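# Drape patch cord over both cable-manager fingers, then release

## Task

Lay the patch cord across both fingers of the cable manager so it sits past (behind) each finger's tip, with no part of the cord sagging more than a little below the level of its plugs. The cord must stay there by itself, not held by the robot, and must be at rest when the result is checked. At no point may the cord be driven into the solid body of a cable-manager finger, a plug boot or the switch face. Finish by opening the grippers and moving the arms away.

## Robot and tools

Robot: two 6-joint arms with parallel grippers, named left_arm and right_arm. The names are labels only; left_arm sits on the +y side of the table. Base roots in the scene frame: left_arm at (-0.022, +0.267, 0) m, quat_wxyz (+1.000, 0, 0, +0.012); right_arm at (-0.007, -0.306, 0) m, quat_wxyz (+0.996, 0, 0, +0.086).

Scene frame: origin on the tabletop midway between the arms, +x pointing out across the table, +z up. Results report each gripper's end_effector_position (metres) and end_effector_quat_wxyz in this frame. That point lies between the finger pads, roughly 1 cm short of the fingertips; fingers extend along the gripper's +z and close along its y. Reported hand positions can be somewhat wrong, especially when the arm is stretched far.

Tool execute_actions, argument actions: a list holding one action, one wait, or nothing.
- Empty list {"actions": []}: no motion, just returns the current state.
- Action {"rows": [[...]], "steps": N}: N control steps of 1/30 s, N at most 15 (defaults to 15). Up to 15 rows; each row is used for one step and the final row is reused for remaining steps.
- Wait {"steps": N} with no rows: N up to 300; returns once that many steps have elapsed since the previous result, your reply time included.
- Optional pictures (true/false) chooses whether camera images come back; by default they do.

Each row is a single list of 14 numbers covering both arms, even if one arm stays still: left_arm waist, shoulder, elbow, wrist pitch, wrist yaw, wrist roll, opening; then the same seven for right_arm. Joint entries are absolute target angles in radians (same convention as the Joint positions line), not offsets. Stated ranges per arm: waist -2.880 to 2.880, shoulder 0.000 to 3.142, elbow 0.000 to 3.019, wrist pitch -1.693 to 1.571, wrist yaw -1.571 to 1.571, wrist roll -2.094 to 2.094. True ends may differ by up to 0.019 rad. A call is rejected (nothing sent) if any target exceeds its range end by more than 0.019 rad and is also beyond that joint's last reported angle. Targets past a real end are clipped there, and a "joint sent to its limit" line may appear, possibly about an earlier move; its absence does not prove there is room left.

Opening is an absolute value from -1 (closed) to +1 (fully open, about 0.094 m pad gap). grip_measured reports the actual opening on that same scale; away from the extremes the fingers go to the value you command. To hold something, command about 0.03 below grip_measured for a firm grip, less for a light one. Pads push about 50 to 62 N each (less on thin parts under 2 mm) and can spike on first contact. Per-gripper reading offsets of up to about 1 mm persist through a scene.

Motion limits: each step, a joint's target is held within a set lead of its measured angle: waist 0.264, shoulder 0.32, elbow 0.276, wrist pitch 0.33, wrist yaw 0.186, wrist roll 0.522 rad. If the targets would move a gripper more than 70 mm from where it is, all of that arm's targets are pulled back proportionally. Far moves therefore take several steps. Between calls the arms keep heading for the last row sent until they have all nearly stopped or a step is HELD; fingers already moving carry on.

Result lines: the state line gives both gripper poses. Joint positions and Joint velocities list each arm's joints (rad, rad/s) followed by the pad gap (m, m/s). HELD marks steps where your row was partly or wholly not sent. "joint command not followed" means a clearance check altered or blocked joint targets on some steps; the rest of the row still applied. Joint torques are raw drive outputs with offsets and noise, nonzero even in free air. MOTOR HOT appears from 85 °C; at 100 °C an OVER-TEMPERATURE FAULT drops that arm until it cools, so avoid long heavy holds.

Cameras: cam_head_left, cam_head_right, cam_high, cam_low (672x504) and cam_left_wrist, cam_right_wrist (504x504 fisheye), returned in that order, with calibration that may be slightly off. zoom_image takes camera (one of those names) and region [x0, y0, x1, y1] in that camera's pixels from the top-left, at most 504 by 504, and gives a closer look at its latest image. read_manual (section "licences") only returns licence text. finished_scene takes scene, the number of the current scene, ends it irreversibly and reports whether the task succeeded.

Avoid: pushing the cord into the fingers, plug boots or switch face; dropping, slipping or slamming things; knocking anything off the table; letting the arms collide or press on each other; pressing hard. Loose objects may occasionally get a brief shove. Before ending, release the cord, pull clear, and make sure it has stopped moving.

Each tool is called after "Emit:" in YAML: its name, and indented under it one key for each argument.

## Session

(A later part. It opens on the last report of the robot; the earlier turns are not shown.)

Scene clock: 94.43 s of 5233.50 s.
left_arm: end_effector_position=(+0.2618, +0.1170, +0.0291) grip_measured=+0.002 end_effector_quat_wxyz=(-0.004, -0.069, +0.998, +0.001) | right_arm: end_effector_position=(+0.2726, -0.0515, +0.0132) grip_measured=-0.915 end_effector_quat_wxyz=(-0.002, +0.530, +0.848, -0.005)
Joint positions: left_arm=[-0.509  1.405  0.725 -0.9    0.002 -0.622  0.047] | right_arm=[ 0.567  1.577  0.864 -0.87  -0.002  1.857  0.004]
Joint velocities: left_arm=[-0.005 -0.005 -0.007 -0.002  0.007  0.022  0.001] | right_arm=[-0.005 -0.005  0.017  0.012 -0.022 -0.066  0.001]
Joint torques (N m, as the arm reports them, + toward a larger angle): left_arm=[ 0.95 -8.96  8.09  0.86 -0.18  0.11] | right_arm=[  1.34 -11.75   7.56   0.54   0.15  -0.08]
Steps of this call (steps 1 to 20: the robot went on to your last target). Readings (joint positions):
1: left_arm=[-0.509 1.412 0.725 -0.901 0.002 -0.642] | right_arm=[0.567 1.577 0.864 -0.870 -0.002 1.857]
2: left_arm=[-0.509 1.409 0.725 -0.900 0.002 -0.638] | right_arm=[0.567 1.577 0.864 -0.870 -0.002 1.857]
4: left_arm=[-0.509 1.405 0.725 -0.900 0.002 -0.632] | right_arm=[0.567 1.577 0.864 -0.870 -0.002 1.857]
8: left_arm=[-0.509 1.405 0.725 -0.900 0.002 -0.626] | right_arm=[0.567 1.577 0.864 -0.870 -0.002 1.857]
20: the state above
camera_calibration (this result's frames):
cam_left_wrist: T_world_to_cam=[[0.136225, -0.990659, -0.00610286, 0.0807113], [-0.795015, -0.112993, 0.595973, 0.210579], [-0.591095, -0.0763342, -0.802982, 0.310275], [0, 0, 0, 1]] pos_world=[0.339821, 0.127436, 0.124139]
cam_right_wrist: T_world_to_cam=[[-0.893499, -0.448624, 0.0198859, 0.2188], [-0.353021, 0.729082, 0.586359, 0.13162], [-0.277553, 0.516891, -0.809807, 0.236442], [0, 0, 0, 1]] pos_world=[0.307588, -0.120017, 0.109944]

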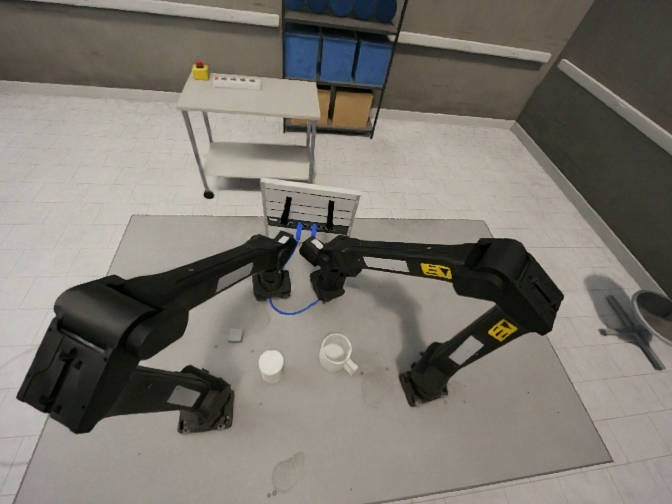

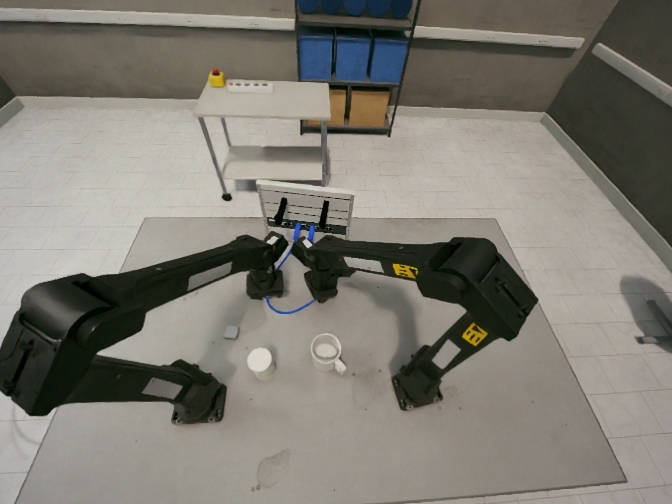

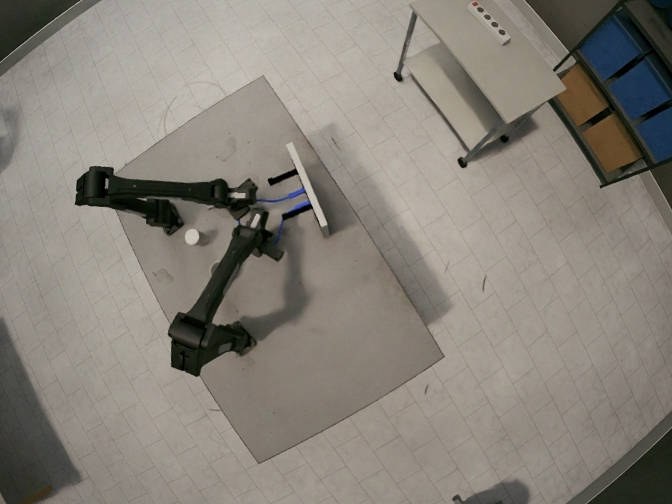

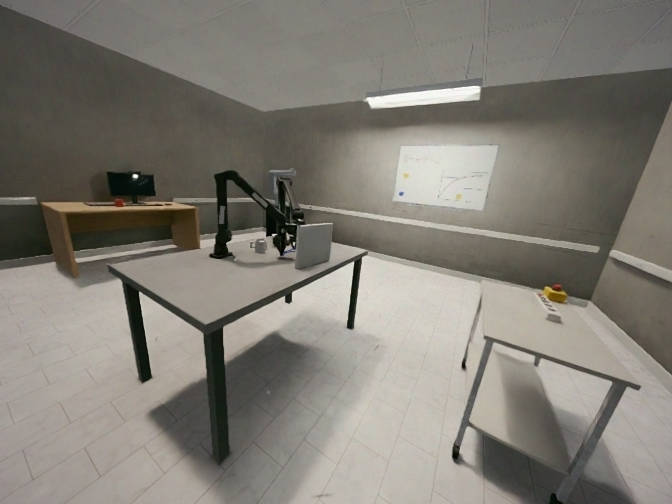

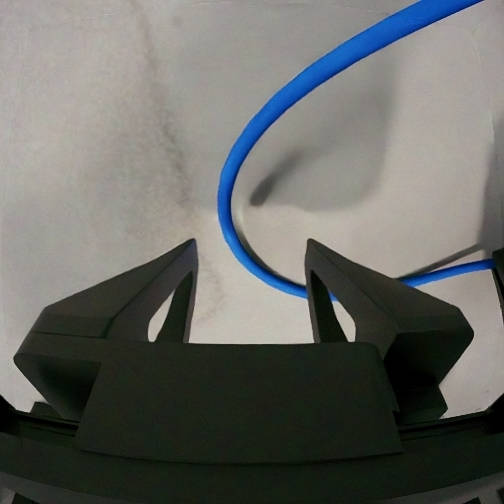

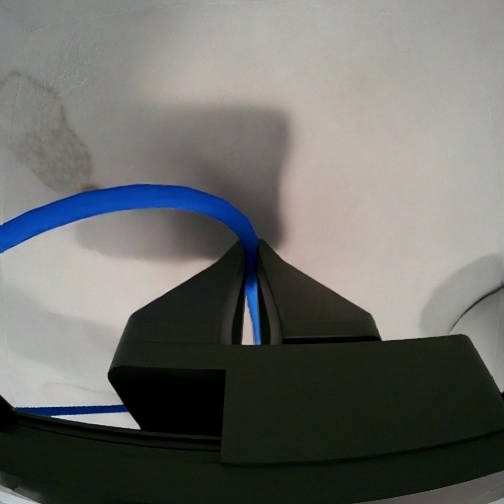

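Emit:
execute_actions:
  actions:
    - {"rows":[[-0.468,1.40,0.73,-0.885,0,-0.87,0,0.567,1.577,0.864,-0.87,0,1.847,-0.94],[-0.468,1.40,0.73,-0.885,0,-0.87,0,0.567,1.577,0.864,-0.87,0,1.847,-0.94],[-0.468,1.40,0.73,-0.885,0,-0.87,0,0.567,1.577,0.864,-0.87,0,1.847,-0.94],[-0.468,1.40,0.73,-0.885,0,-0.87,0,0.567,1.577,0.864,-0.87,0,1.847,-0.94],[-0.468,1.40,0.73,-0.885,0,-0.87,0,0.567,1.577,0.864,-0.87,0,1.847,-0.94],[-0.468,1.40,0.73,-0.885,0,-0.87,0,0.567,1.577,0.864,-0.87,0,1.847,-0.94],[-0.468,1.41,0.72,-0.86,0,-0.87,0,0.567,1.577,0.864,-0.87,0,1.847,-0.94],[-0.468,1.42,0.71,-0.84,0,-0.87,0,0.567,1.577,0.864,-0.87,0,1.847,-0.94],[-0.468,1.43,0.705,-0.817,0,-0.87,0,0.567,1.577,0.864,-0.87,0,1.847,-0.94]],"steps":15}

Scene clock: 108.43 s of 5233.50 s.
left_arm: end_effector_position=(+0.2736, +0.1223, +0.0206) grip_measured=+0.002 end_effector_quat_wxyz=(+0.011, -0.197, +0.980, -0.009) | right_arm: end_effector_position=(+0.2726, -0.0515, +0.0132) grip_measured=-0.915 end_effector_quat_wxyz=(-0.002, +0.530, +0.848, -0.005)
Joint positions: left_arm=[-0.478  1.42   0.711 -0.834  0.002 -0.85   0.047] | right_arm=[ 0.567  1.577  0.864 -0.87  -0.002  1.857  0.004]
Joint velocities: left_arm=[-0.005  0.005 -0.022  0.012  0.022 -0.095  0.001] | right_arm=[-0.015 -0.015  0.012 -0.002  0.007 -0.022  0.   ]
Joint torques (N m, as the arm reports them, + toward a larger angle): left_arm=[ 0.97 -7.62  6.45  0.87 -0.21 -0.05] | right_arm=[  0.81 -11.56   7.55   0.5    0.09  -0.03]
Steps of this call (steps 1 to 15: the robot went on to your last target; steps 16 to 90: nothing new was sent; then 10.50 s passed at rest; steps 91 to 105: all 15 steps of this action). Readings (joint positions):
91: left_arm=[-0.507 1.405 0.725 -0.900 0.002 -0.661] | right_arm=[0.567 1.577 0.864 -0.870 -0.002 1.857]
92: left_arm=[-0.503 1.405 0.725 -0.900 0.002 -0.701] | right_arm=[0.567 1.577 0.864 -0.870 -0.002 1.857]
94: left_arm=[-0.490 1.405 0.725 -0.900 0.002 -0.758] | right_arm=[0.567 1.577 0.864 -0.870 -0.002 1.857]
98: left_arm=[-0.478 1.405 0.722 -0.883 0.002 -0.818] | right_arm=[0.567 1.577 0.864 -0.870 -0.002 1.857]
105: the state above
camera_calibration (this result's frames):
cam_left_wrist: T_world_to_cam=[[0.38486, -0.922757, 0.0200671, 0.00744453], [-0.759469, -0.304252, 0.575011, 0.239653], [-0.52449, -0.236539, -0.817899, 0.312544], [0, 0, 0, 1]] pos_world=[0.34307, 0.153713, 0.117677]
cam_right_wrist: T_world_to_cam=[[-0.893499, -0.448624, 0.0198859, 0.2188], [-0.353021, 0.729082, 0.586359, 0.13162], [-0.277553, 0.516891, -0.809807, 0.236442], [0, 0, 0, 1]] pos_world=[0.307588, -0.120017, 0.109944]

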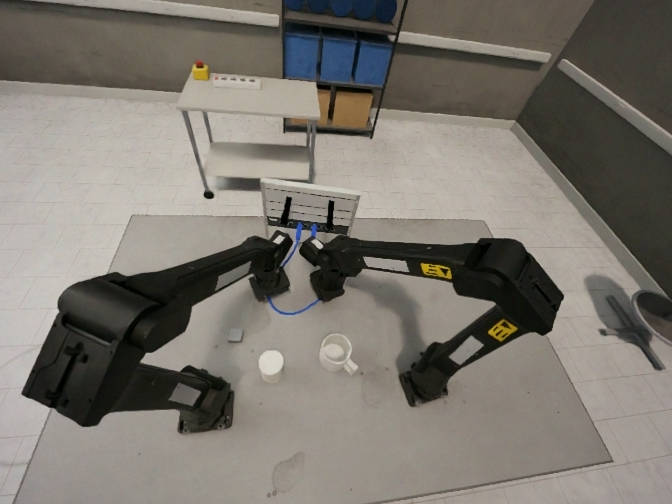

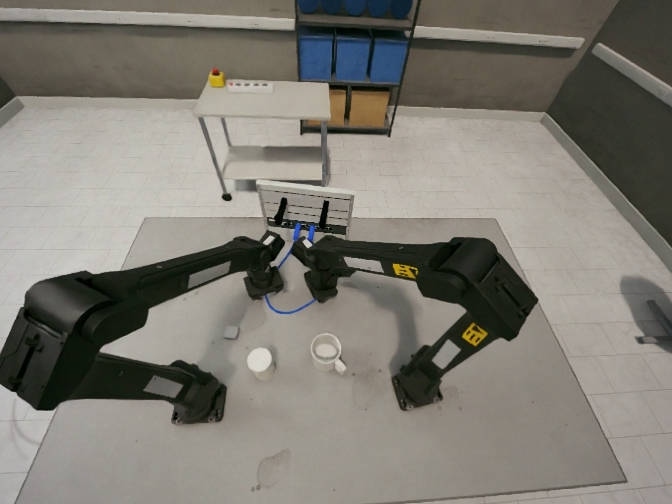

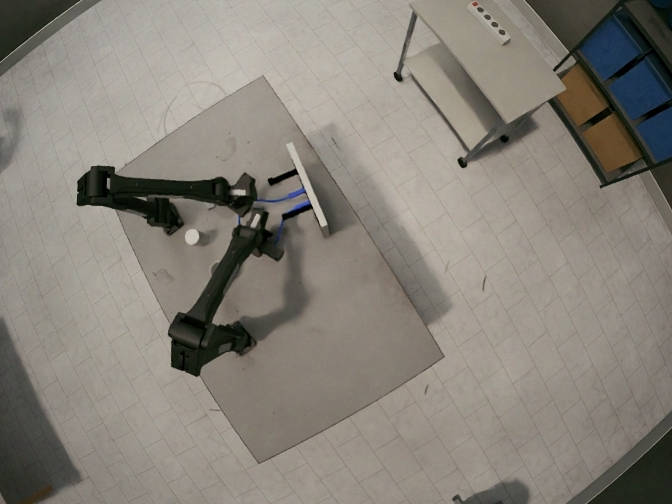

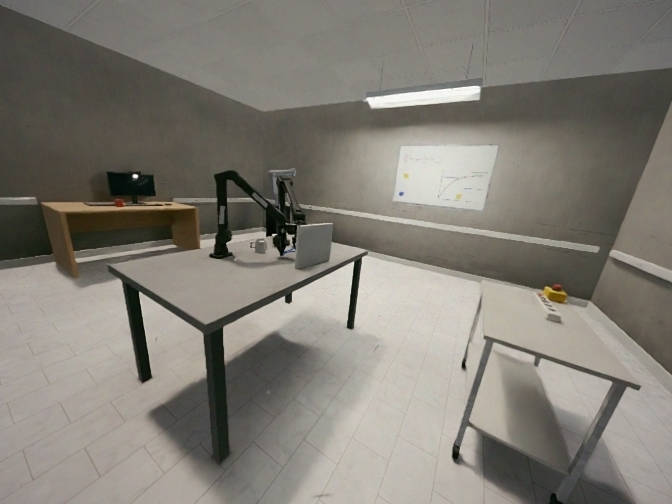

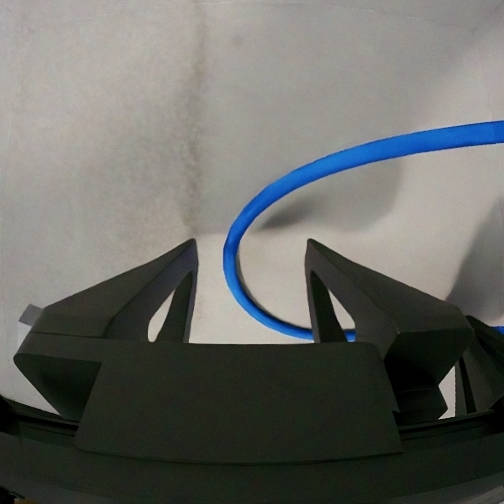

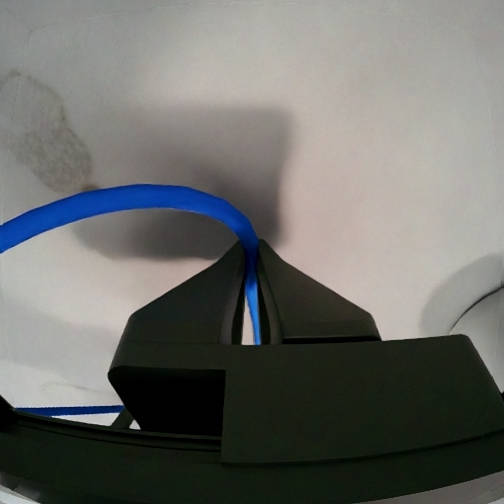

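Good. Descend and close.

Emit:
execute_actions:
  actions:
    - {"rows":[[-0.462,1.445,0.688,-0.825,0,-0.87,0,0.567,1.577,0.864,-0.87,0,1.847,-0.94]],"steps":12}
  pictures: false

Emit:
execute_actions:
  actions:
    - {"rows":[[-0.462,1.445,0.688,-0.825,0,-0.87,-0.94,0.567,1.577,0.864,-0.87,0,1.847,-0.94]],"steps":15}

Scene clock: 114.77 s of 5233.50 s.
left_arm: end_effector_position=(+0.2632, +0.1278, +0.0099) grip_measured=+0.002 end_effector_quat_wxyz=(-0.004, -0.201, +0.979, +0.002) | right_arm: end_effector_position=(+0.2726, -0.0515, +0.0132) grip_measured=-0.915 end_effector_quat_wxyz=(-0.002, +0.530, +0.848, -0.005)
Joint positions: left_arm=[-0.477  1.437  0.691 -0.833  0.002 -0.858  0.047] | right_arm=[ 0.567  1.577  0.864 -0.87  -0.002  1.857  0.004]
Joint velocities: left_arm=[-0.005  0.005 -0.002  0.002 -0.081 -0.081  0.001] | right_arm=[-0.005 -0.005 -0.012 -0.012 -0.007  0.022 -0.   ]
Joint torques (N m, as the arm reports them, + toward a larger angle): left_arm=[ 0.83 -7.14  6.62  0.69 -0.21 -0.05] | right_arm=[  0.75 -11.84   7.59   0.83   0.09  -0.05]
Steps of this call (steps 1 to 15: the robot went on to your last target; steps 16 to 90: nothing new was sent; then 2.93 s passed at rest; steps 91 to 102: all 12 steps of this action). Readings (joint positions):
91: left_arm=[-0.477 1.422 0.709 -0.833 0.002 -0.858] | right_arm=[0.567 1.577 0.864 -0.870 -0.002 1.857]
92: left_arm=[-0.477 1.423 0.706 -0.833 0.002 -0.858] | right_arm=[0.567 1.577 0.864 -0.870 -0.002 1.857]
94: left_arm=[-0.477 1.428 0.699 -0.833 0.002 -0.858] | right_arm=[0.567 1.577 0.864 -0.870 -0.002 1.857]
98: left_arm=[-0.477 1.437 0.691 -0.833 0.002 -0.858] | right_arm=[0.567 1.577 0.864 -0.870 -0.002 1.857]
102: the state above

Scene clock: 115.27 s of 5233.50 s.
left_arm: end_effector_position=(+0.2632, +0.1278, +0.0099) grip_measured=-0.917 end_effector_quat_wxyz=(-0.004, -0.202, +0.979, +0.002) | right_arm: end_effector_position=(+0.2726, -0.0515, +0.0132) grip_measured=-0.915 end_effector_quat_wxyz=(-0.002, +0.530, +0.848, -0.005)
Joint positions: left_arm=[-0.477  1.437  0.691 -0.833  0.002 -0.859  0.004] | right_arm=[ 0.567  1.577  0.864 -0.87  -0.002  1.857  0.004]
Joint velocities: left_arm=[ 0.005 -0.005  0.002 -0.007 -0.007 -0.066 -0.   ] | right_arm=[ 0.005 -0.015 -0.022 -0.002 -0.007 -0.037  0.001]
Joint torques (N m, as the arm reports them, + toward a larger angle): left_arm=[ 0.99 -7.92  6.68  0.75 -0.21 -0.06] | right_arm=[  0.43 -11.67   7.42   0.5    0.09  -0.02]
Steps of this call (steps 1 to 15: all 15 steps of this action). Readings (joint positions):
1: left_arm=[-0.477 1.437 0.691 -0.833 0.002 -0.859] | right_arm=[0.567 1.577 0.864 -0.870 -0.002 1.857]
2: left_arm=[-0.477 1.437 0.691 -0.833 0.002 -0.859] | right_arm=[0.567 1.577 0.864 -0.870 -0.002 1.857]
4: left_arm=[-0.477 1.437 0.691 -0.833 0.002 -0.859] | right_arm=[0.567 1.577 0.864 -0.870 -0.002 1.857]
8: left_arm=[-0.477 1.437 0.691 -0.833 0.002 -0.859] | right_arm=[0.567 1.577 0.864 -0.870 -0.002 1.857]
15: the state above
camera_calibration (this result's frames):
cam_left_wrist: T_world_to_cam=[[0.394205, -0.918994, -0.00719115, 0.0140504], [-0.737279, -0.320909, 0.594506, 0.235699], [-0.548655, -0.229055, -0.804059, 0.304846], [0, 0, 0, 1]] pos_world=[0.335492, 0.158377, 0.105091]
cam_right_wrist: T_world_to_cam=[[-0.893499, -0.448624, 0.0198859, 0.2188], [-0.353021, 0.729082, 0.586359, 0.13162], [-0.277553, 0.516891, -0.809807, 0.236442], [0, 0, 0, 1]] pos_world=[0.307588, -0.120017, 0.109944]

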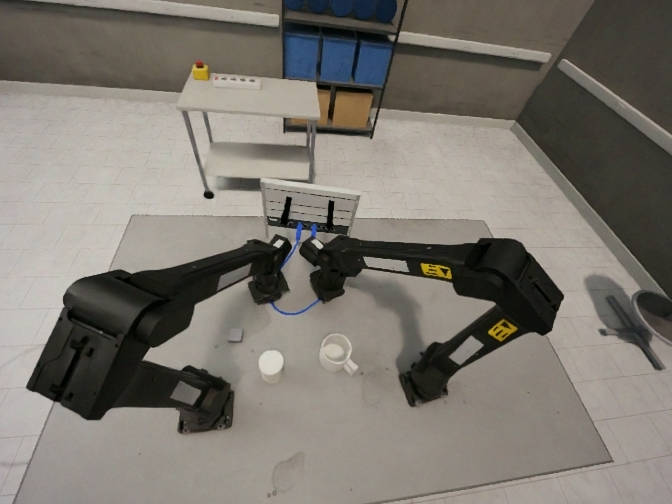

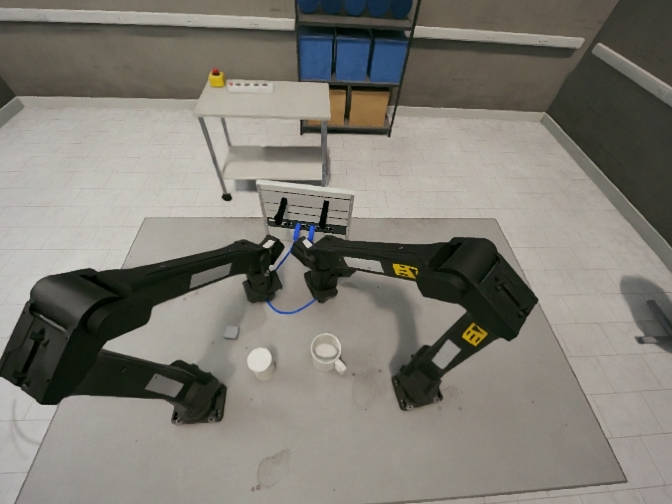

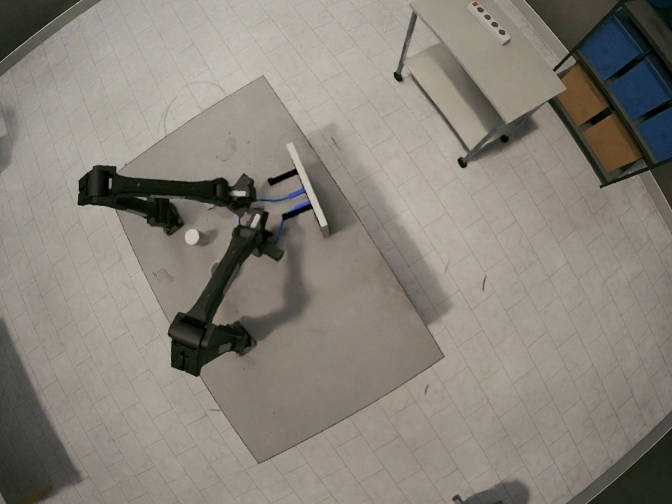

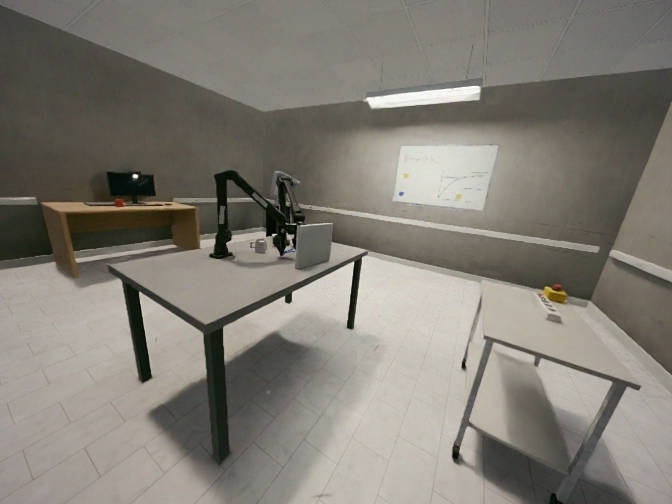

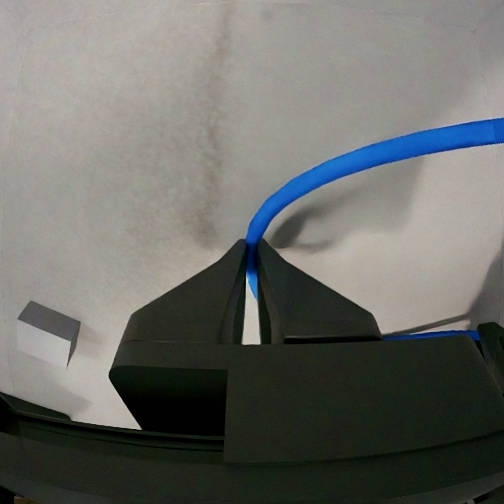

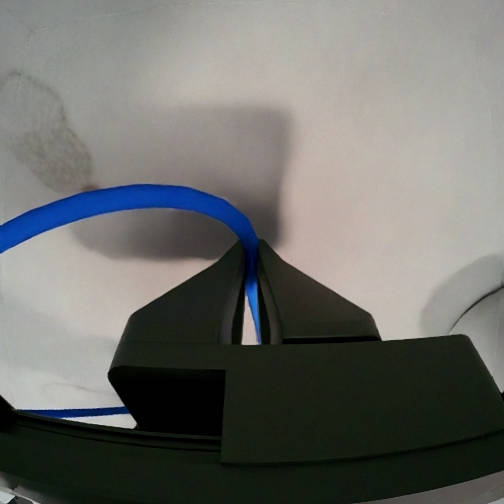

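Emit:
execute_actions:
  actions:
    - {"rows":[[-0.465,1.42,0.80,-0.94,0,-0.92,-0.94,0.565,1.52,0.93,-0.96,0,1.86,-0.94],[-0.465,1.42,0.80,-0.94,0,-0.92,-0.94,0.565,1.52,0.93,-0.96,0,1.86,-0.94],[-0.465,1.42,0.80,-0.94,0,-0.92,-0.94,0.565,1.52,0.93,-0.96,0,1.86,-0.94],[-0.465,1.42,0.80,-0.94,0,-0.92,-0.94,0.565,1.52,0.93,-0.96,0,1.86,-0.94],[-0.465,1.42,0.80,-0.94,0,-0.92,-0.94,0.565,1.52,0.93,-0.96,0,1.86,-0.94],[-0.465,1.42,0.80,-0.94,0,-0.92,-0.94,0.565,1.52,0.93,-0.96,0,1.86,-0.94],[-0.465,1.42,0.80,-0.94,0,-0.92,-0.94,0.565,1.52,0.93,-0.96,0,1.86,-0.94],[-0.445,1.395,0.885,-1.036,0,-0.96,-0.94,0.558,1.459,0.966,-1.039,0,1.87,-0.94]],"steps":15}
  pictures: false

Emit:
execute_actions:
  actions:
    - {"rows":[[-0.415,1.451,1.033,-1.128,0,-1.09,-0.94,0.48,1.484,1.084,-1.13,0,1.85,-0.94]],"steps":10}

Scene clock: 156.77 s of 5233.50 s.
left_arm: end_effector_position=(+0.2965, +0.1199, +0.0713) grip_measured=-0.917 end_effector_quat_wxyz=(+0.001, -0.252, +0.968, -0.002) | right_arm: end_effector_position=(+0.2687, -0.0557, +0.0671) grip_measured=-0.915 end_effector_quat_wxyz=(-0.002, +0.531, +0.847, -0.003)
Joint positions: left_arm=[-0.456  1.396  0.851 -1.02   0.002 -0.94   0.004] | right_arm=[ 0.566  1.465  0.91  -1.023 -0.002  1.858  0.004]
Joint velocities: left_arm=[ 0.015 -0.083  0.042 -0.027 -0.022 -0.081 -0.002] | right_arm=[-0.005 -0.112  0.085 -0.022  0.022 -0.007  0.001]
Joint torques (N m, as the arm reports them, + toward a larger angle): left_arm=[ 0.88 -8.56 10.29  0.02 -0.18 -0.06] | right_arm=[ -0.09 -11.5   12.72  -0.15   0.12   0.17]
Steps of this call (steps 1 to 15: the robot went on to your last target; steps 16 to 90: nothing new was sent; then 38.00 s passed at rest; steps 91 to 105: all 15 steps of this action). Readings (joint positions):
91: left_arm=[-0.477 1.437 0.700 -0.856 0.002 -0.867] | right_arm=[0.567 1.575 0.867 -0.885 -0.002 1.857]
92: left_arm=[-0.477 1.437 0.714 -0.886 0.002 -0.875] | right_arm=[0.567 1.572 0.868 -0.908 -0.002 1.857]
94: left_arm=[-0.477 1.433 0.742 -0.916 0.002 -0.887] | right_arm=[0.567 1.557 0.868 -0.933 -0.002 1.857]
98: left_arm=[-0.476 1.424 0.778 -0.947 0.002 -0.906] | right_arm=[0.567 1.532 0.876 -0.961 -0.002 1.857]
105: the state above

Scene clock: 157.10 s of 5233.50 s.
left_arm: end_effector_position=(+0.3392, +0.1145, +0.1064) grip_measured=-0.917 end_effector_quat_wxyz=(+0.006, -0.326, +0.945, -0.006) | right_arm: end_effector_position=(+0.3180, -0.0634, +0.1073) grip_measured=-0.915 end_effector_quat_wxyz=(+0.004, +0.571, +0.821, +0.012)
Joint positions: left_arm=[-0.423  1.446  1.006 -1.114  0.001 -1.064  0.004] | right_arm=[ 0.47   1.475  1.041 -1.112 -0.     1.858  0.004]
Joint velocities: left_arm=[-0.005  0.024 -0.002 -0.095 -0.051 -0.11   0.001] | right_arm=[ 0.024 -0.005  0.012 -0.09  -0.11   0.037 -0.001]
Joint torques (N m, as the arm reports them, + toward a larger angle): left_arm=[-0.2  -9.81 10.36  0.14 -0.18 -0.1 ] | right_arm=[  2.19 -10.76  12.83   0.2    0.01  -0.01]
Steps of this call (steps 1 to 10: all 10 steps of this action). Readings (joint positions):
1: left_arm=[-0.454 1.400 0.868 -1.046 0.002 -0.964] | right_arm=[0.560 1.465 0.924 -1.044 -0.004 1.858]
2: left_arm=[-0.450 1.413 0.897 -1.082 0.002 -0.987] | right_arm=[0.547 1.469 0.945 -1.075 -0.004 1.858]
4: left_arm=[-0.437 1.438 0.958 -1.107 0.002 -1.021] | right_arm=[0.510 1.475 0.990 -1.104 -0.003 1.858]
8: left_arm=[-0.423 1.446 1.006 -1.109 0.001 -1.055] | right_arm=[0.470 1.475 1.039 -1.110 -0.000 1.858]
10: the state above
camera_calibration (this result's frames):
cam_left_wrist: T_world_to_cam=[[0.616379, -0.787332, 0.0136003, -0.12007], [-0.644836, -0.494759, 0.58258, 0.219892], [-0.451956, -0.36786, -0.812659, 0.40515], [0, 0, 0, 1]] pos_world=[0.398913, 0.163297, 0.202777]
cam_right_wrist: T_world_to_cam=[[-0.932922, -0.359764, -0.0150466, 0.274115], [-0.298011, 0.747983, 0.593052, 0.0841552], [-0.202104, 0.557756, -0.805023, 0.309417], [0, 0, 0, 1]] pos_world=[0.343342, -0.136909, 0.203304]

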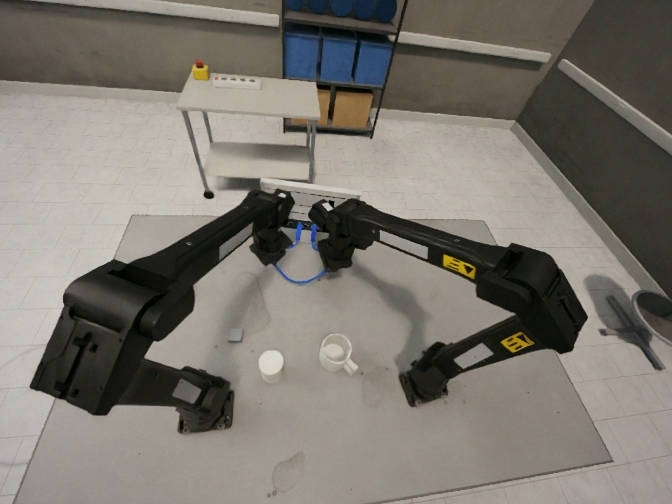

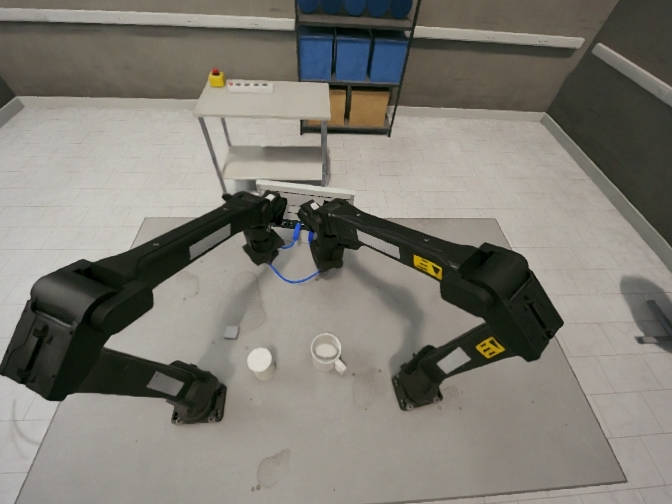

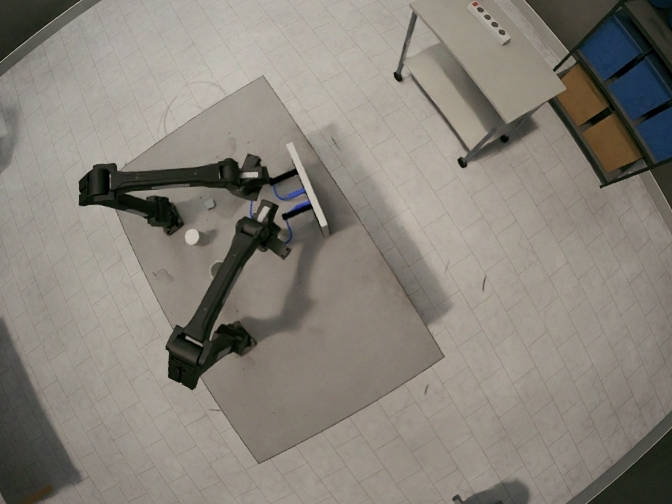

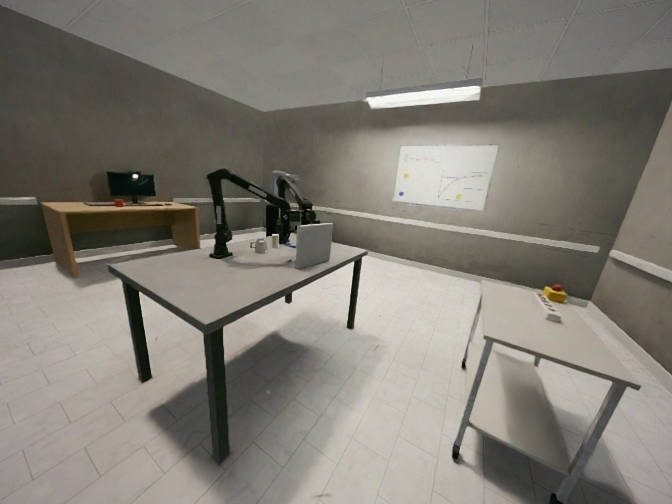

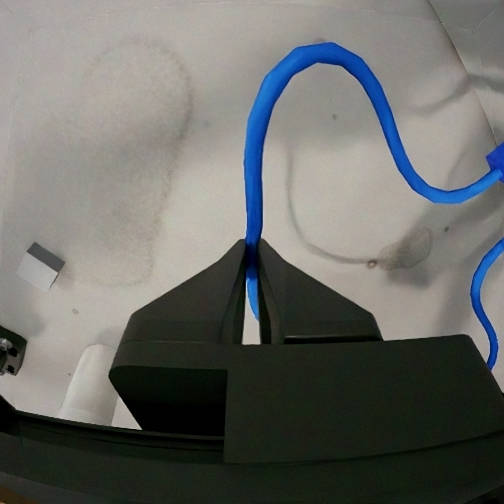

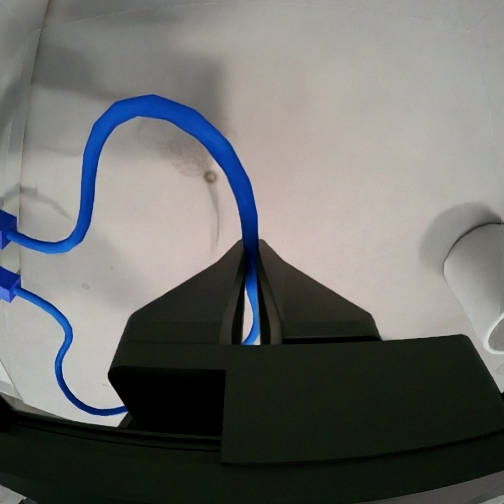

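Emit:
execute_actions:
  actions:
    - {"rows":[[-0.405,1.47,1.135,-1.21,0,-1.2,-0.94,0.45,1.492,1.17,-1.21,0,1.86,-0.94],[-0.405,1.47,1.135,-1.21,0,-1.2,-0.94,0.45,1.492,1.17,-1.21,0,1.86,-0.94],[-0.405,1.47,1.135,-1.21,0,-1.2,-0.94,0.45,1.492,1.17,-1.21,0,1.86,-0.94],[-0.405,1.47,1.135,-1.21,0,-1.2,-0.94,0.45,1.492,1.17,-1.21,0,1.86,-0.94],[-0.405,1.47,1.135,-1.21,0,-1.2,-0.94,0.45,1.492,1.17,-1.21,0,1.86,-0.94],[-0.405,1.47,1.135,-1.21,0,-1.2,-0.94,0.45,1.492,1.17,-1.21,0,1.86,-0.94],[-0.405,1.47,1.135,-1.21,0,-1.2,-0.94,0.45,1.492,1.17,-1.21,0,1.86,-0.94],[-0.392,1.488,1.235,-1.295,0,-1.32,-0.94,0.422,1.495,1.255,-1.296,0,1.86,-0.94]],"steps":15}
  pictures: false

Emit:
execute_actions:
  actions:
    - {"rows":[[-0.378,1.51,1.372,-1.41,0,-1.41,-0.94,0.39,1.505,1.38,-1.41,0,1.88,-0.94],[-0.378,1.51,1.372,-1.41,0,-1.41,-0.94,0.39,1.505,1.38,-1.41,0,1.88,-0.94],[-0.378,1.51,1.372,-1.41,0,-1.41,-0.94,0.39,1.505,1.38,-1.41,0,1.88,-0.94],[-0.378,1.51,1.372,-1.41,0,-1.41,-0.94,0.39,1.505,1.38,-1.41,0,1.88,-0.94],[-0.378,1.51,1.372,-1.41,0,-1.41,-0.94,0.39,1.505,1.38,-1.41,0,1.88,-0.94],[-0.378,1.51,1.372,-1.41,0,-1.41,-0.94,0.39,1.505,1.38,-1.41,0,1.88,-0.94],[-0.378,1.51,1.372,-1.41,0,-1.41,-0.94,0.39,1.505,1.38,-1.41,0,1.88,-0.94],[-0.372,1.52,1.47,-1.495,0,-1.54,-0.94,0.375,1.512,1.475,-1.495,0,1.97,-0.94]],"steps":15}
  pictures: false

Emit:
execute_actions:
  actions:
    - {"rows":[[-0.368,1.53,1.566,-1.582,0,-1.68,-0.94,0.362,1.52,1.566,-1.58,0,2.07,-0.94]],"steps":15}

Scene clock: 175.67 s of 5233.50 s.
left_arm: end_effector_position=(+0.3728, +0.1097, +0.1620) grip_measured=-0.917 end_effector_quat_wxyz=(+0.003, -0.437, +0.899, -0.004) | right_arm: end_effector_position=(+0.3454, -0.0679, +0.1586) grip_measured=-0.915 end_effector_quat_wxyz=(+0.000, +0.590, +0.807, +0.001)
Joint positions: left_arm=[-0.403  1.48   1.199 -1.279  0.001 -1.284  0.004] | right_arm=[ 0.423  1.489  1.2   -1.279 -0.     1.858  0.004]
Joint velocities: left_arm=[ 0.015  0.015  0.012 -0.027  0.081 -0.271  0.001] | right_arm=[-0.015 -0.005  0.027 -0.027 -0.037 -0.051  0.   ]
Joint torques (N m, as the arm reports them, + toward a larger angle): left_arm=[  0.07 -10.66  11.5   -0.08  -0.17  -0.05] | right_arm=[  0.68 -11.91  14.04  -0.03   0.09   0.07]
Steps of this call (steps 1 to 30: the robot went on to your last target; steps 31 to 120: nothing new was sent; then 14.07 s passed at rest; steps 121 to 135: all 15 steps of this action). Readings (joint positions):
121: left_arm=[-0.423 1.449 1.016 -1.138 0.001 -1.098] | right_arm=[0.473 1.477 1.047 -1.135 -0.000 1.858]
122: left_arm=[-0.422 1.455 1.033 -1.165 0.001 -1.116] | right_arm=[0.470 1.481 1.059 -1.161 -0.000 1.858]
124: left_arm=[-0.420 1.463 1.068 -1.189 0.001 -1.143] | right_arm=[0.462 1.483 1.083 -1.186 -0.000 1.858]
128: left_arm=[-0.417 1.466 1.110 -1.216 0.001 -1.190] | right_arm=[0.452 1.484 1.120 -1.214 -0.000 1.858]
135: the state above

Scene clock: 176.17 s of 5233.50 s.
left_arm: end_effector_position=(+0.3998, +0.1071, +0.2349) grip_measured=-0.917 end_effector_quat_wxyz=(+0.002, -0.539, +0.842, -0.004) | right_arm: end_effector_position=(+0.3740, -0.0718, +0.2314) grip_measured=-0.915 end_effector_quat_wxyz=(-0.000, +0.640, +0.768, +0.001)
Joint positions: left_arm=[-0.386  1.515  1.432 -1.479  0.001 -1.501  0.004] | right_arm=[ 0.38   1.51   1.417 -1.476 -0.001  1.942  0.004]
Joint velocities: left_arm=[-0.015 -0.015  0.007 -0.022  0.037 -0.125 -0.002] | right_arm=[-0.005 -0.015 -0.002  0.002  0.037  0.051 -0.   ]
Joint torques (N m, as the arm reports them, + toward a larger angle): left_arm=[  1.09 -10.67  12.02  -0.36  -0.16  -0.04] | right_arm=[ -0.22 -13.8   14.94  -0.13   0.06   0.19]
Steps of this call (steps 1 to 15: all 15 steps of this action). Readings (joint positions):
1: left_arm=[-0.402 1.484 1.215 -1.308 0.001 -1.304] | right_arm=[0.421 1.492 1.214 -1.306 -0.001 1.860]
2: left_arm=[-0.400 1.495 1.242 -1.350 0.001 -1.323] | right_arm=[0.417 1.499 1.235 -1.345 -0.001 1.862]
4: left_arm=[-0.395 1.508 1.295 -1.383 0.001 -1.350] | right_arm=[0.405 1.504 1.280 -1.380 -0.001 1.864]
8: left_arm=[-0.389 1.507 1.351 -1.414 0.001 -1.400] | right_arm=[0.390 1.505 1.339 -1.411 -0.001 1.881]
15: the state above

Scene clock: 176.67 s of 5233.50 s.
left_arm: end_effector_position=(+0.4037, +0.1067, +0.2629) grip_measured=-0.917 end_effector_quat_wxyz=(-0.002, -0.606, +0.796, +0.002) | right_arm: end_effector_position=(+0.3785, -0.0740, +0.2559) grip_measured=-0.915 end_effector_quat_wxyz=(-0.003, +0.685, +0.728, -0.006)
Joint positions: left_arm=[-0.384  1.53   1.522 -1.569  0.001 -1.661  0.004] | right_arm=[ 0.37   1.523  1.496 -1.557 -0.002  2.051  0.004]
Joint velocities: left_arm=[-0.015 -0.015  0.002 -0.002  0.007 -0.022 -0.001] | right_arm=[-0.005 -0.015 -0.012  0.002  0.007  0.007 -0.001]
Joint torques (N m, as the arm reports them, + toward a larger angle): left_arm=[  1.03 -11.69  12.4   -0.25  -0.18  -0.05] | right_arm=[  0.32 -13.81  16.1   -0.44   0.08   0.25]
Steps of this call (steps 1 to 15: all 15 steps of this action). Readings (joint positions):
1: left_arm=[-0.386 1.517 1.442 -1.501 0.001 -1.530] | right_arm=[0.379 1.512 1.427 -1.496 -0.001 1.961]
2: left_arm=[-0.386 1.525 1.460 -1.531 0.001 -1.557] | right_arm=[0.378 1.518 1.441 -1.525 -0.001 1.981]
4: left_arm=[-0.384 1.531 1.494 -1.556 0.001 -1.597] | right_arm=[0.374 1.522 1.470 -1.551 -0.001 2.008]
8: left_arm=[-0.384 1.529 1.522 -1.566 0.001 -1.639] | right_arm=[0.370 1.522 1.496 -1.557 -0.002 2.036]
15: the state above
camera_calibration (this result's frames):
cam_left_wrist: T_world_to_cam=[[0.963779, -0.266582, -0.00800907, -0.358259], [-0.210811, -0.779857, 0.589392, 0.0198943], [-0.163367, -0.566355, -0.807808, 0.462045], [0, 0, 0, 1]] pos_world=[0.424959, 0.181691, 0.358649]
cam_right_wrist: T_world_to_cam=[[-0.997014, -0.0741841, 0.0214304, 0.365025], [-0.0477103, 0.810044, 0.584425, -0.0659858], [-0.0607146, 0.581658, -0.811164, 0.396986], [0, 0, 0, 1]] pos_world=[0.384889, -0.150379, 0.352762]

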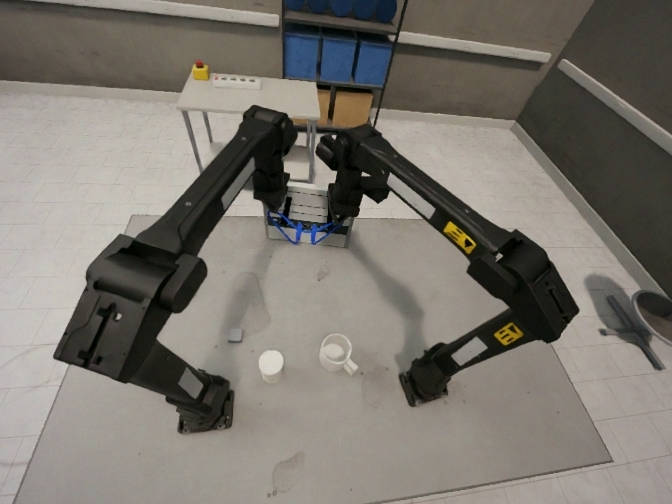

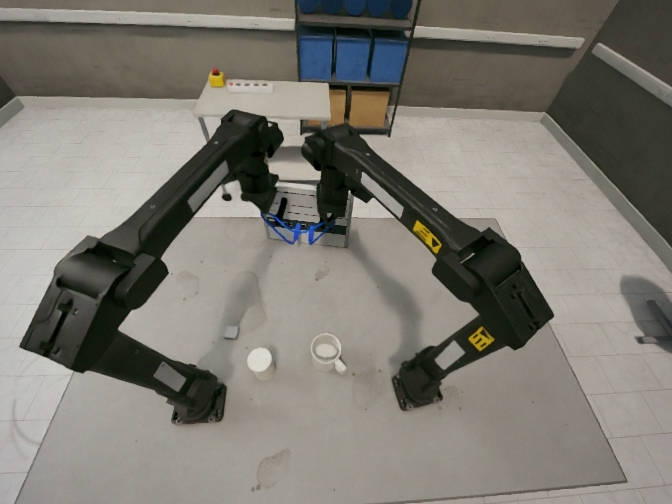

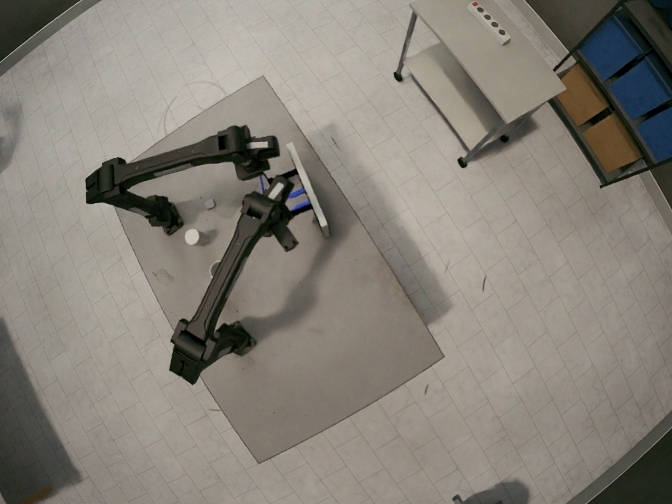

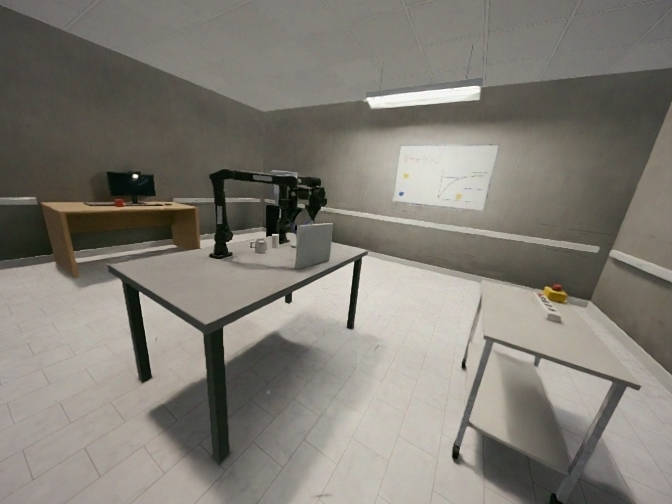

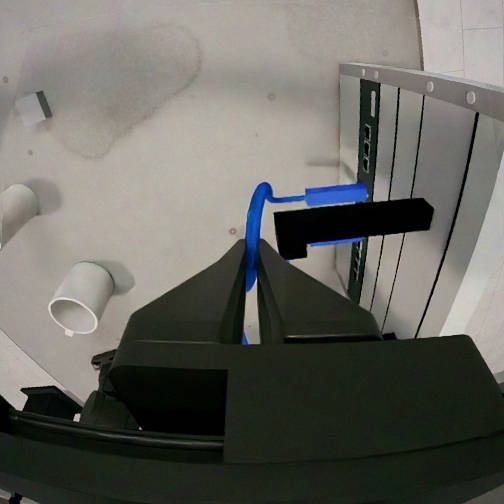

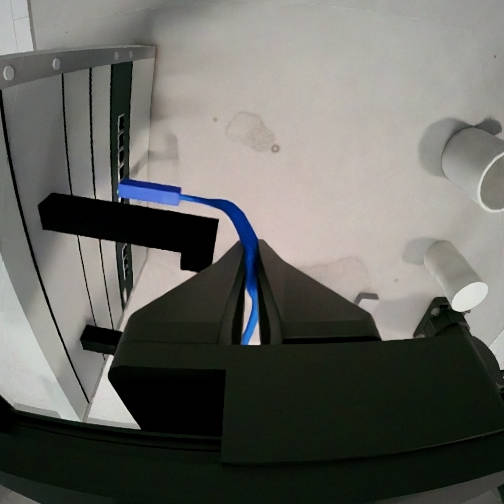

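Emit:
execute_actions:
  actions:
    - {"rows":[[-0.362,1.53,1.57,-1.585,0,-1.72,-0.94,0.355,1.52,1.595,-1.59,0,2.07,-0.94],[-0.362,1.53,1.57,-1.585,0,-1.72,-0.94,0.355,1.52,1.595,-1.59,0,2.07,-0.94],[-0.362,1.53,1.57,-1.585,0,-1.72,-0.94,0.355,1.52,1.595,-1.59,0,2.07,-0.94],[-0.362,1.53,1.57,-1.585,0,-1.72,-0.94,0.355,1.52,1.595,-1.59,0,2.07,-0.94],[-0.362,1.53,1.57,-1.585,0,-1.72,-0.94,0.355,1.52,1.595,-1.59,0,2.07,-0.94],[-0.362,1.53,1.57,-1.585,0,-1.72,-0.94,0.355,1.52,1.595,-1.59,0,2.07,-0.94],[-0.355,1.583,1.635,-1.595,0,-1.74,-0.94,0.33,1.563,1.645,-1.595,0,2.07,-0.94]],"steps":15}
  pictures: false

Emit:
execute_actions:
  actions:
    - {"rows":[[-0.347,1.636,1.697,-1.60,0,-1.75,-0.94,0.305,1.607,1.69,-1.597,0,2.07,-0.94]],"steps":10}

Scene clock: 208.33 s of 5233.50 s.
left_arm: end_effector_position=(+0.4233, +0.1059, +0.2637) grip_measured=-0.917 end_effector_quat_wxyz=(-0.003, -0.635, +0.772, +0.004) | right_arm: end_effector_position=(+0.4025, -0.0776, +0.2579) grip_measured=-0.915 end_effector_quat_wxyz=(-0.005, +0.699, +0.715, -0.007)
Joint positions: left_arm=[-0.371  1.581  1.584 -1.583  0.001 -1.723  0.004] | right_arm=[ 0.336  1.575  1.561 -1.574 -0.005  2.056  0.004]
Joint velocities: left_arm=[-0.005 -0.005  0.012 -0.007 -0.066 -0.022 -0.001] | right_arm=[-0.034 -0.005 -0.012  0.002 -0.037  0.051  0.001]
Joint torques (N m, as the arm reports them, + toward a larger angle): left_arm=[  1.4  -12.7   13.17  -0.15  -0.17  -0.14] | right_arm=[ -0.27 -15.58  17.15  -0.47   0.26   0.16]
Steps of this call (steps 1 to 15: the robot went on to your last target; steps 16 to 90: nothing new was sent; then 28.17 s passed at rest; steps 91 to 105: all 15 steps of this action). Readings (joint positions):
91: left_arm=[-0.383 1.530 1.522 -1.569 0.001 -1.674] | right_arm=[0.370 1.523 1.498 -1.559 -0.002 2.055]
92: left_arm=[-0.383 1.530 1.522 -1.570 0.001 -1.680] | right_arm=[0.369 1.524 1.499 -1.562 -0.002 2.055]
94: left_arm=[-0.381 1.530 1.522 -1.571 0.001 -1.690] | right_arm=[0.368 1.525 1.503 -1.564 -0.003 2.055]
98: left_arm=[-0.377 1.544 1.546 -1.582 0.001 -1.707] | right_arm=[0.362 1.538 1.524 -1.572 -0.005 2.056]
105: the state above

Scene clock: 208.67 s of 5233.50 s.
left_arm: end_effector_position=(+0.4434, +0.1027, +0.2629) grip_measured=-0.917 end_effector_quat_wxyz=(-0.003, -0.643, +0.766, +0.003) | right_arm: end_effector_position=(+0.4204, -0.0795, +0.2579) grip_measured=-0.915 end_effector_quat_wxyz=(-0.005, +0.707, +0.707, -0.007)
Joint positions: left_arm=[-0.363  1.634  1.646 -1.591  0.001 -1.736  0.004] | right_arm=[ 0.315  1.613  1.607 -1.58  -0.005  2.058  0.004]
Joint velocities: left_arm=[-0.005  0.005 -0.002 -0.002 -0.051 -0.037  0.001] | right_arm=[-0.024 -0.005 -0.002  0.022 -0.007  0.007  0.001]
Joint torques (N m, as the arm reports them, + toward a larger angle): left_arm=[  1.59 -14.17  12.85  -0.11  -0.18  -0.07] | right_arm=[ -0.61 -15.29  17.32  -0.17   0.28   0.16]
Steps of this call (steps 1 to 10: all 10 steps of this action). Readings (joint positions):
1: left_arm=[-0.370 1.587 1.591 -1.587 0.001 -1.726] | right_arm=[0.334 1.578 1.566 -1.577 -0.005 2.057]
2: left_arm=[-0.369 1.596 1.608 -1.591 0.001 -1.729] | right_arm=[0.332 1.583 1.577 -1.580 -0.005 2.057]
4: left_arm=[-0.367 1.616 1.638 -1.591 0.001 -1.732] | right_arm=[0.325 1.597 1.599 -1.580 -0.005 2.057]
8: left_arm=[-0.363 1.632 1.646 -1.591 0.001 -1.735] | right_arm=[0.315 1.612 1.607 -1.580 -0.005 2.057]
10: the state above
camera_calibration (this result's frames):
cam_left_wrist: T_world_to_cam=[[0.984827, -0.173209, -0.0106726, -0.415807], [-0.13383, -0.797202, 0.588692, -0.0070167], [-0.110475, -0.578332, -0.808287, 0.444074], [0, 0, 0, 1]] pos_world=[0.457618, 0.179207, 0.358632]
cam_right_wrist: T_world_to_cam=[[-0.999627, -0.0124613, 0.0243203, 0.41158], [0.00414045, 0.810634, 0.585539, -0.0827487], [-0.0270115, 0.585421, -0.81028, 0.390239], [0, 0, 0, 1]] pos_world=[0.42231, -0.156246, 0.354645]

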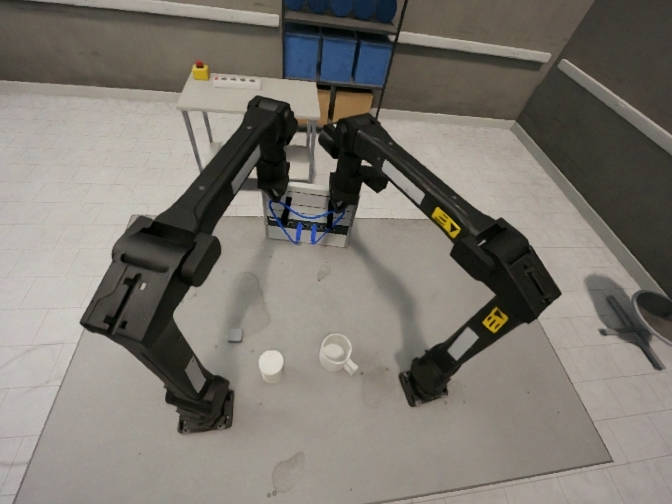

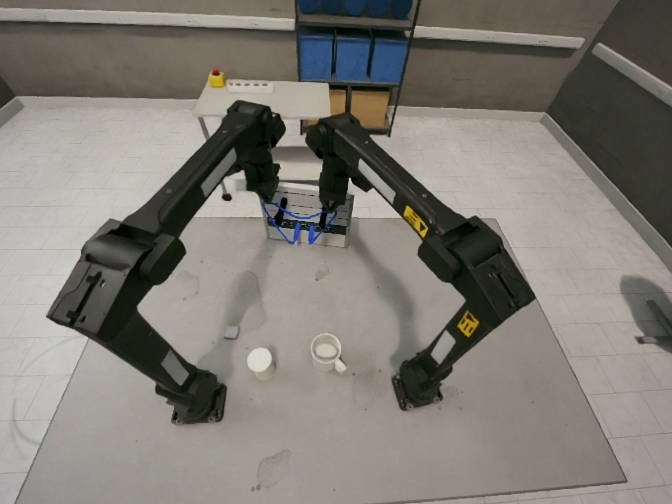

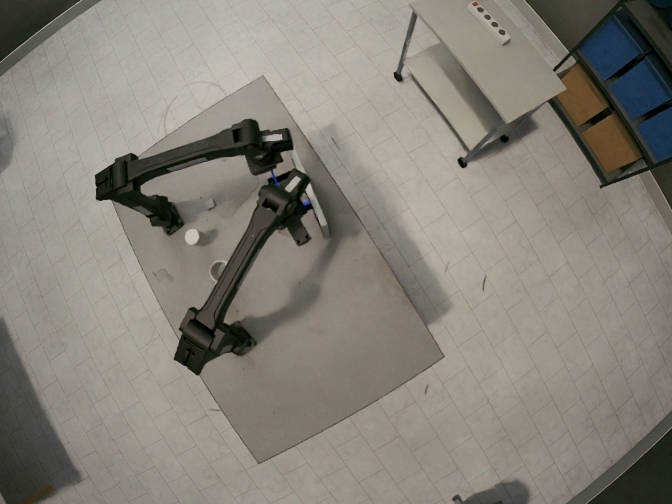

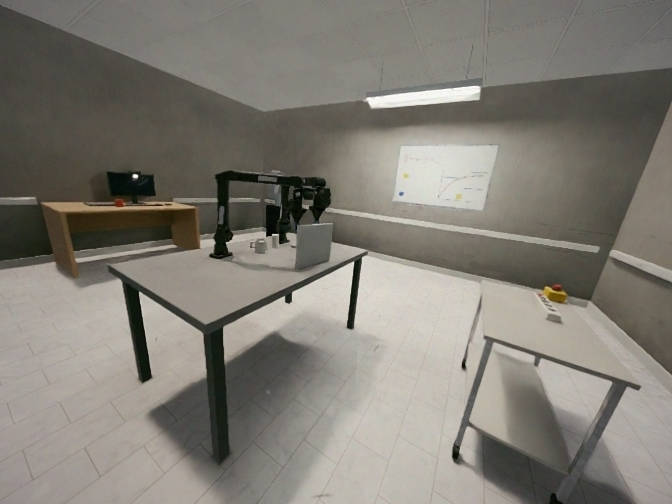

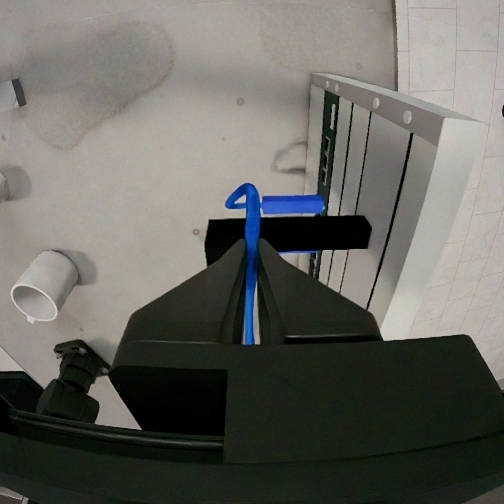

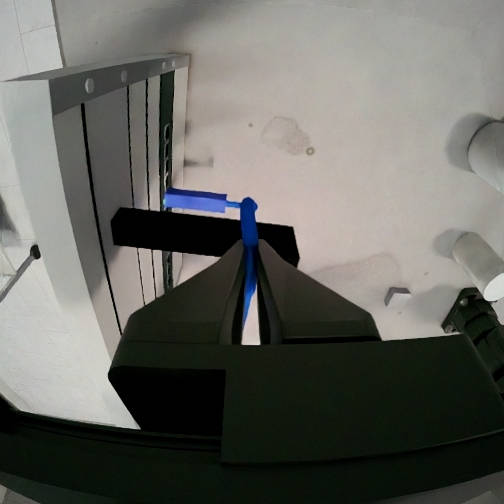

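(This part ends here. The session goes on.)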